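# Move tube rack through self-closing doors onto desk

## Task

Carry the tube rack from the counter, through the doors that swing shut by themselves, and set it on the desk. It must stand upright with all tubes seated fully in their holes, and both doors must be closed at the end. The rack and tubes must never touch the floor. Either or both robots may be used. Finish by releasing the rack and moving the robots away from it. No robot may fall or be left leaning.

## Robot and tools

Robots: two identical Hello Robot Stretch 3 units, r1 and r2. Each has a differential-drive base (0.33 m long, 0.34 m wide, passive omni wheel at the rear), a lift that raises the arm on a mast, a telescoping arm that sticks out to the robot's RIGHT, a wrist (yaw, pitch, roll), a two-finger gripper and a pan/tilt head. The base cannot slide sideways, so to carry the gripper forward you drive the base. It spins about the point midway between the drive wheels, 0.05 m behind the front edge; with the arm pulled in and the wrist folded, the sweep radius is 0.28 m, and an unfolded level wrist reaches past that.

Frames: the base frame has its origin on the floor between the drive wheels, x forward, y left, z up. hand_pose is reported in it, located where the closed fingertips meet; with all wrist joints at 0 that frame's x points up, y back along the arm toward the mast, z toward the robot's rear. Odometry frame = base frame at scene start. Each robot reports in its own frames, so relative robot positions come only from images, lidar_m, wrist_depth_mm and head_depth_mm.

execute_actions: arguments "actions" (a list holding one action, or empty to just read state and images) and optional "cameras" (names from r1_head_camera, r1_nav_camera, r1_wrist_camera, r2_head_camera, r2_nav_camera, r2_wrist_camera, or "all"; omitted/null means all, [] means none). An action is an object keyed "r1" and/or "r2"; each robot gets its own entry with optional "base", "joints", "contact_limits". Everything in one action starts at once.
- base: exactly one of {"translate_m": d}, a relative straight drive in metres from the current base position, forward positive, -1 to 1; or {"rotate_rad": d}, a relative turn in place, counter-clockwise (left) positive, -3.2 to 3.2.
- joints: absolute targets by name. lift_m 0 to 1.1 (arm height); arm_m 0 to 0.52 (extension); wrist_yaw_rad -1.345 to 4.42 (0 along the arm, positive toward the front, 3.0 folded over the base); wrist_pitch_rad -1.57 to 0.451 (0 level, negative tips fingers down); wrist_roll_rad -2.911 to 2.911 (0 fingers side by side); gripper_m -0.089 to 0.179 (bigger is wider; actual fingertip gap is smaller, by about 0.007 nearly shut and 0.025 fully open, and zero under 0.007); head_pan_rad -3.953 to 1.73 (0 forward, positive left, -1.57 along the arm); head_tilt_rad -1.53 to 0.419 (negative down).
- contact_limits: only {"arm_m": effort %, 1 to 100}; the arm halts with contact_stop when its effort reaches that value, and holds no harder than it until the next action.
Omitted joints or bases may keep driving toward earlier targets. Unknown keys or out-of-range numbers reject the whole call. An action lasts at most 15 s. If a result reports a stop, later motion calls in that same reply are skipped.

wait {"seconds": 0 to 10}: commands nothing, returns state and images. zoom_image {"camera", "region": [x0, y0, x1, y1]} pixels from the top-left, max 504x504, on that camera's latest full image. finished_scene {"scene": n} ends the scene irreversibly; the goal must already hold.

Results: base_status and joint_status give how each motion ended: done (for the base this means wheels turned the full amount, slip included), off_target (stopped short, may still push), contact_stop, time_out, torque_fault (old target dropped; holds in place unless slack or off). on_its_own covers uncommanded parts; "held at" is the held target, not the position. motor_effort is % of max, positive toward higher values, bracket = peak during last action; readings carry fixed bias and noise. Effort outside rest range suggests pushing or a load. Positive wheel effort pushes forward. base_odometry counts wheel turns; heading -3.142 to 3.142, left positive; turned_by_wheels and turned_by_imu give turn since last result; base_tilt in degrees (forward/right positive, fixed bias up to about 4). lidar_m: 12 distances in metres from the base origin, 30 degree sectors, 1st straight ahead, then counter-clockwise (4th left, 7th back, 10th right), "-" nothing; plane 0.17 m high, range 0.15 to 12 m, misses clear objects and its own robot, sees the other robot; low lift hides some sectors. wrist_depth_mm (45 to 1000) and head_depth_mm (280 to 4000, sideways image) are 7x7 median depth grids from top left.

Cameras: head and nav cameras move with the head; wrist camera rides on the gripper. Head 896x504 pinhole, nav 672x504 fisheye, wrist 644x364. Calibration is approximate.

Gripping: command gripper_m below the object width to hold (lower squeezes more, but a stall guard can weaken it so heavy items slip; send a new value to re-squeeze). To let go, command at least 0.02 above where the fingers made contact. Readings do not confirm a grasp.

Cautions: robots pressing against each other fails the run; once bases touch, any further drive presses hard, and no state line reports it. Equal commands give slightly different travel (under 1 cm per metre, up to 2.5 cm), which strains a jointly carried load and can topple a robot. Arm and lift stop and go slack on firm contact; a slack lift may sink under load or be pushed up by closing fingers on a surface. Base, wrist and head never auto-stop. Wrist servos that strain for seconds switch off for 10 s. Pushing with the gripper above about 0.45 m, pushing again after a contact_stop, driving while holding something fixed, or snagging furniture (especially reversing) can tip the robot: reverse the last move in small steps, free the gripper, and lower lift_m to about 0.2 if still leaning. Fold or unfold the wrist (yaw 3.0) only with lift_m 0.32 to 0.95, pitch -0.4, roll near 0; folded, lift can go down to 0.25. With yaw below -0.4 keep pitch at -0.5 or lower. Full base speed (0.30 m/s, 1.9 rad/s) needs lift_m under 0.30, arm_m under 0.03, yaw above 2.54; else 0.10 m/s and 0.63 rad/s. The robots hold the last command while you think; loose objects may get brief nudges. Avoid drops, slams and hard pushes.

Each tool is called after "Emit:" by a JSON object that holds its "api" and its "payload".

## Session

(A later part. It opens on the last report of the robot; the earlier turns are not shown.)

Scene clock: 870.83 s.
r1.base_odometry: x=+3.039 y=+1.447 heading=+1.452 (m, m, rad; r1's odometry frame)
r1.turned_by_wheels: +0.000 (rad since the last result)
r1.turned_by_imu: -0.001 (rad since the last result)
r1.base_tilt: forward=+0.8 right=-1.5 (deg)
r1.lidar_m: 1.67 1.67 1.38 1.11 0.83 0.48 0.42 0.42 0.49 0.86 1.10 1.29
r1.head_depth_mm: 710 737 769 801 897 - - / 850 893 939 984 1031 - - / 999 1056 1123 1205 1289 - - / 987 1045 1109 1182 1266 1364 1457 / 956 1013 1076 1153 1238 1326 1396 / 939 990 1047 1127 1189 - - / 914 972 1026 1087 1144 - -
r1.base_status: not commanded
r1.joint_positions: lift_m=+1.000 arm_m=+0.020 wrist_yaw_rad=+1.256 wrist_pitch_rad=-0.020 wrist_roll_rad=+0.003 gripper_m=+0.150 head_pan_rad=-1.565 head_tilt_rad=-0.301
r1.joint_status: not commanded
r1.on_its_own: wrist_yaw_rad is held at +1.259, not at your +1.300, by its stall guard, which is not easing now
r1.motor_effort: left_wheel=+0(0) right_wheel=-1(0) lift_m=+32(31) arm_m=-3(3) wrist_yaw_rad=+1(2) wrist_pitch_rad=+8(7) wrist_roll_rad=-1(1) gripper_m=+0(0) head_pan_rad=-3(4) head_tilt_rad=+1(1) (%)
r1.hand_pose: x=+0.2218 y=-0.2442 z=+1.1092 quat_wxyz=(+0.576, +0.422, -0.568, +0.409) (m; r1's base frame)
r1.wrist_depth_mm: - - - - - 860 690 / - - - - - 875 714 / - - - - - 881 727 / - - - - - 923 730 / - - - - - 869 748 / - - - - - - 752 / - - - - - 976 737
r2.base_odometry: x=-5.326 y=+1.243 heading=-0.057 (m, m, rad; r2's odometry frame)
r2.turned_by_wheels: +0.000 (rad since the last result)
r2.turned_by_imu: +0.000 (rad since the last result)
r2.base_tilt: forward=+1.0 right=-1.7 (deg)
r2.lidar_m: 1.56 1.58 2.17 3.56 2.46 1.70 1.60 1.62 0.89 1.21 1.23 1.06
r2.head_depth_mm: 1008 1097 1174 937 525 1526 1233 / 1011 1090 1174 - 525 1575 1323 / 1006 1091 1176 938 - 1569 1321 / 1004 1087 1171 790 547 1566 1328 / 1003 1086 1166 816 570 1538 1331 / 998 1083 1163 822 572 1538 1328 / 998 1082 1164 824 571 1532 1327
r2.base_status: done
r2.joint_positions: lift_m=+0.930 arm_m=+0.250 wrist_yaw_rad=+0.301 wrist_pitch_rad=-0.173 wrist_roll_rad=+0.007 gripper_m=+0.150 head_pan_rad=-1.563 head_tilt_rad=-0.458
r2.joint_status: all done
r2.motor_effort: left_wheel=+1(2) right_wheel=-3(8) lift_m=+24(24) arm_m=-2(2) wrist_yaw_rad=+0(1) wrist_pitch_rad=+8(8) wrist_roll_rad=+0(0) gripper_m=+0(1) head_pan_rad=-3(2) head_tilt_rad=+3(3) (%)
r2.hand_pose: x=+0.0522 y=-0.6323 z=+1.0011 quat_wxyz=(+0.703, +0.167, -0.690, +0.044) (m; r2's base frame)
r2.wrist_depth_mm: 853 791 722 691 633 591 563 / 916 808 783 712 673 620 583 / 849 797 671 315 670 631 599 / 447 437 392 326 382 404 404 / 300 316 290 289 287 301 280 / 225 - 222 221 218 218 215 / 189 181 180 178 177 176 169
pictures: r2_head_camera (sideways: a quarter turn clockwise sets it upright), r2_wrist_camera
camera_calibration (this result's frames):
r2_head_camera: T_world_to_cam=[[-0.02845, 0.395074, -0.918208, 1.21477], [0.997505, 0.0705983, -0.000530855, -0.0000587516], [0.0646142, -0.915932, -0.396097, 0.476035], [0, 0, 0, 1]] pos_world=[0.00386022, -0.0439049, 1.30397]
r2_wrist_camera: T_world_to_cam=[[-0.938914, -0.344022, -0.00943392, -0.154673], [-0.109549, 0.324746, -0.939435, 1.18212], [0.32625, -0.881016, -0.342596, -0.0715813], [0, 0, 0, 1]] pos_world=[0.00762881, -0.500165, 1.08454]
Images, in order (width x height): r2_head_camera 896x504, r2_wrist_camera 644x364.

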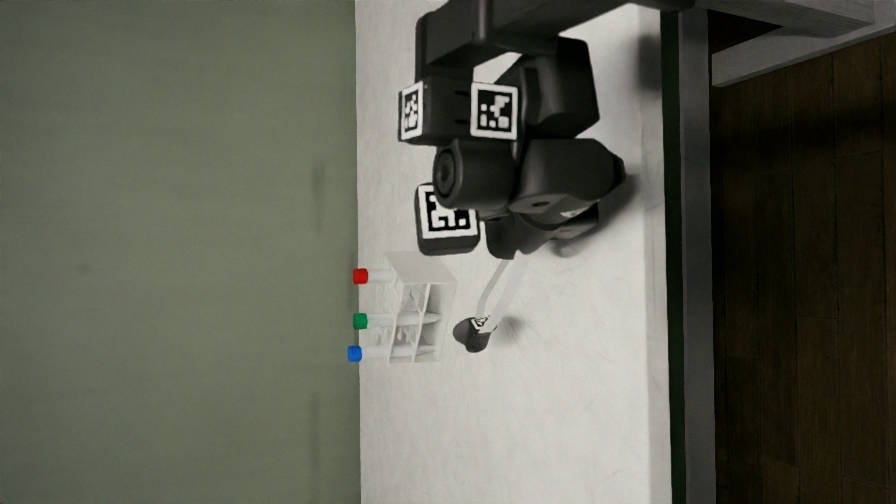

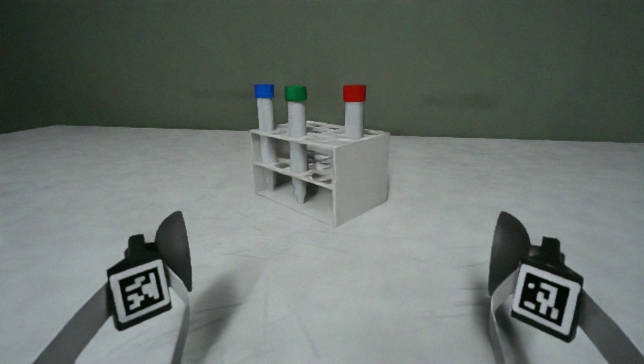

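Emit:
{"api": "execute_actions", "payload": {"actions": [{"r2":{"joints":{"arm_m":0.02,"lift_m":1.0}}}], "cameras": ["r2_head_camera"]}}

Emit:
{"api": "finished_scene", "payload": {"scene": 2}}

Scene clock: 879.53 s.
r1.base_odometry: x=+3.039 y=+1.447 heading=+1.452 (m, m, rad; r1's odometry frame)
r1.turned_by_wheels: +0.000 (rad since the last result)
r1.turned_by_imu: -0.002 (rad since the last result)
r1.base_tilt: forward=+0.8 right=-1.5 (deg)
r1.lidar_m: 1.66 1.67 1.38 1.11 0.83 0.48 0.42 0.42 0.49 0.86 1.10 1.29
r1.head_depth_mm: 707 735 767 802 898 - - / 853 891 942 983 1036 - - / 999 1062 1129 1206 1289 - - / 981 1039 1107 1178 1270 1360 1448 / 959 1016 1079 1148 1233 1327 1393 / 937 992 1051 1124 1192 - - / 919 968 1026 1092 1159 - -
r1.base_status: not commanded
r1.joint_positions: lift_m=+1.000 arm_m=+0.020 wrist_yaw_rad=+1.256 wrist_pitch_rad=-0.020 wrist_roll_rad=+0.003 gripper_m=+0.150 head_pan_rad=-1.565 head_tilt_rad=-0.301
r1.joint_status: not commanded
r1.on_its_own: wrist_yaw_rad is held at +1.259, not at your +1.300, by its stall guard, which is not easing now
r1.motor_effort: left_wheel=+0(0) right_wheel=+1(0) lift_m=+32(33) arm_m=-3(3) wrist_yaw_rad=+2(2) wrist_pitch_rad=+7(8) wrist_roll_rad=+0(0) gripper_m=+0(0) head_pan_rad=-4(3) head_tilt_rad=+1(1) (%)
r1.hand_pose: x=+0.2218 y=-0.2442 z=+1.1092 quat_wxyz=(+0.576, +0.422, -0.568, +0.409) (m; r1's base frame)
r1.wrist_depth_mm: - - - - - 840 702 / - - - - - 868 715 / - - - - - 885 721 / - - - - - 906 730 / - - - - - 879 750 / - - - - - - 747 / - - - - - 952 740
r2.base_odometry: x=-5.326 y=+1.243 heading=-0.057 (m, m, rad; r2's odometry frame)
r2.turned_by_wheels: +0.000 (rad since the last result)
r2.turned_by_imu: -0.001 (rad since the last result)
r2.base_tilt: forward=+0.9 right=-1.7 (deg)
r2.lidar_m: 1.56 1.59 2.16 3.57 2.47 1.70 1.60 1.62 0.89 1.21 1.24 1.06
r2.head_depth_mm: 1009 1094 1182 873 - - - / 1008 1093 1179 818 657 - - / 1009 1094 1173 876 - - - / 1004 1092 1168 821 - - 1292 / 1004 1085 1168 797 571 1559 1327 / 1004 1085 1168 821 549 1542 1328 / 1000 1079 1164 826 572 1542 1326
r2.base_status: not commanded
r2.joint_positions: lift_m=+1.000 arm_m=+0.020 wrist_yaw_rad=+0.301 wrist_pitch_rad=-0.173 wrist_roll_rad=+0.007 gripper_m=+0.150 head_pan_rad=-1.563 head_tilt_rad=-0.457
r2.joint_status: all done
r2.motor_effort: left_wheel=+2(1) right_wheel=-2(2) lift_m=+42(44) arm_m=-2(2) wrist_yaw_rad=-1(1) wrist_pitch_rad=+7(8) wrist_roll_rad=+0(0) gripper_m=+1(0) head_pan_rad=-3(1) head_tilt_rad=+2(3) (%)
r2.hand_pose: x=+0.0522 y=-0.4024 z=+1.0706 quat_wxyz=(+0.703, +0.166, -0.690, +0.045) (m; r2's base frame)
r2.wrist_depth_mm: - - 973 913 844 808 737 / - - - 924 882 830 781 / - - - 959 910 836 822 / 659 644 634 594 567 626 606 / 448 475 440 438 433 456 429 / 342 - 332 332 329 329 324 / 298 272 271 268 267 263 255
pictures: r2_head_camera (sideways: a quarter turn clockwise sets it upright)
camera_calibration (this result's frames):
r2_head_camera: T_world_to_cam=[[-0.0284485, 0.395012, -0.918236, 1.21481], [0.997505, 0.0705958, -0.000535164, -0.0000531435], [0.0646121, -0.91596, -0.396034, 0.475953], [0, 0, 0, 1]] pos_world=[0.0038601, -0.0439048, 1.30397]
Images, in order (width x height): r2_head_camera 896x504.

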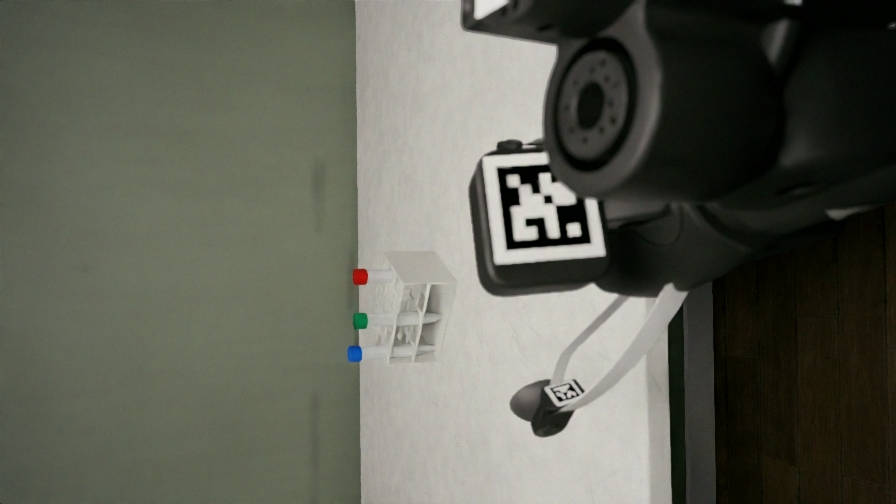

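The scene is finished: the task was done.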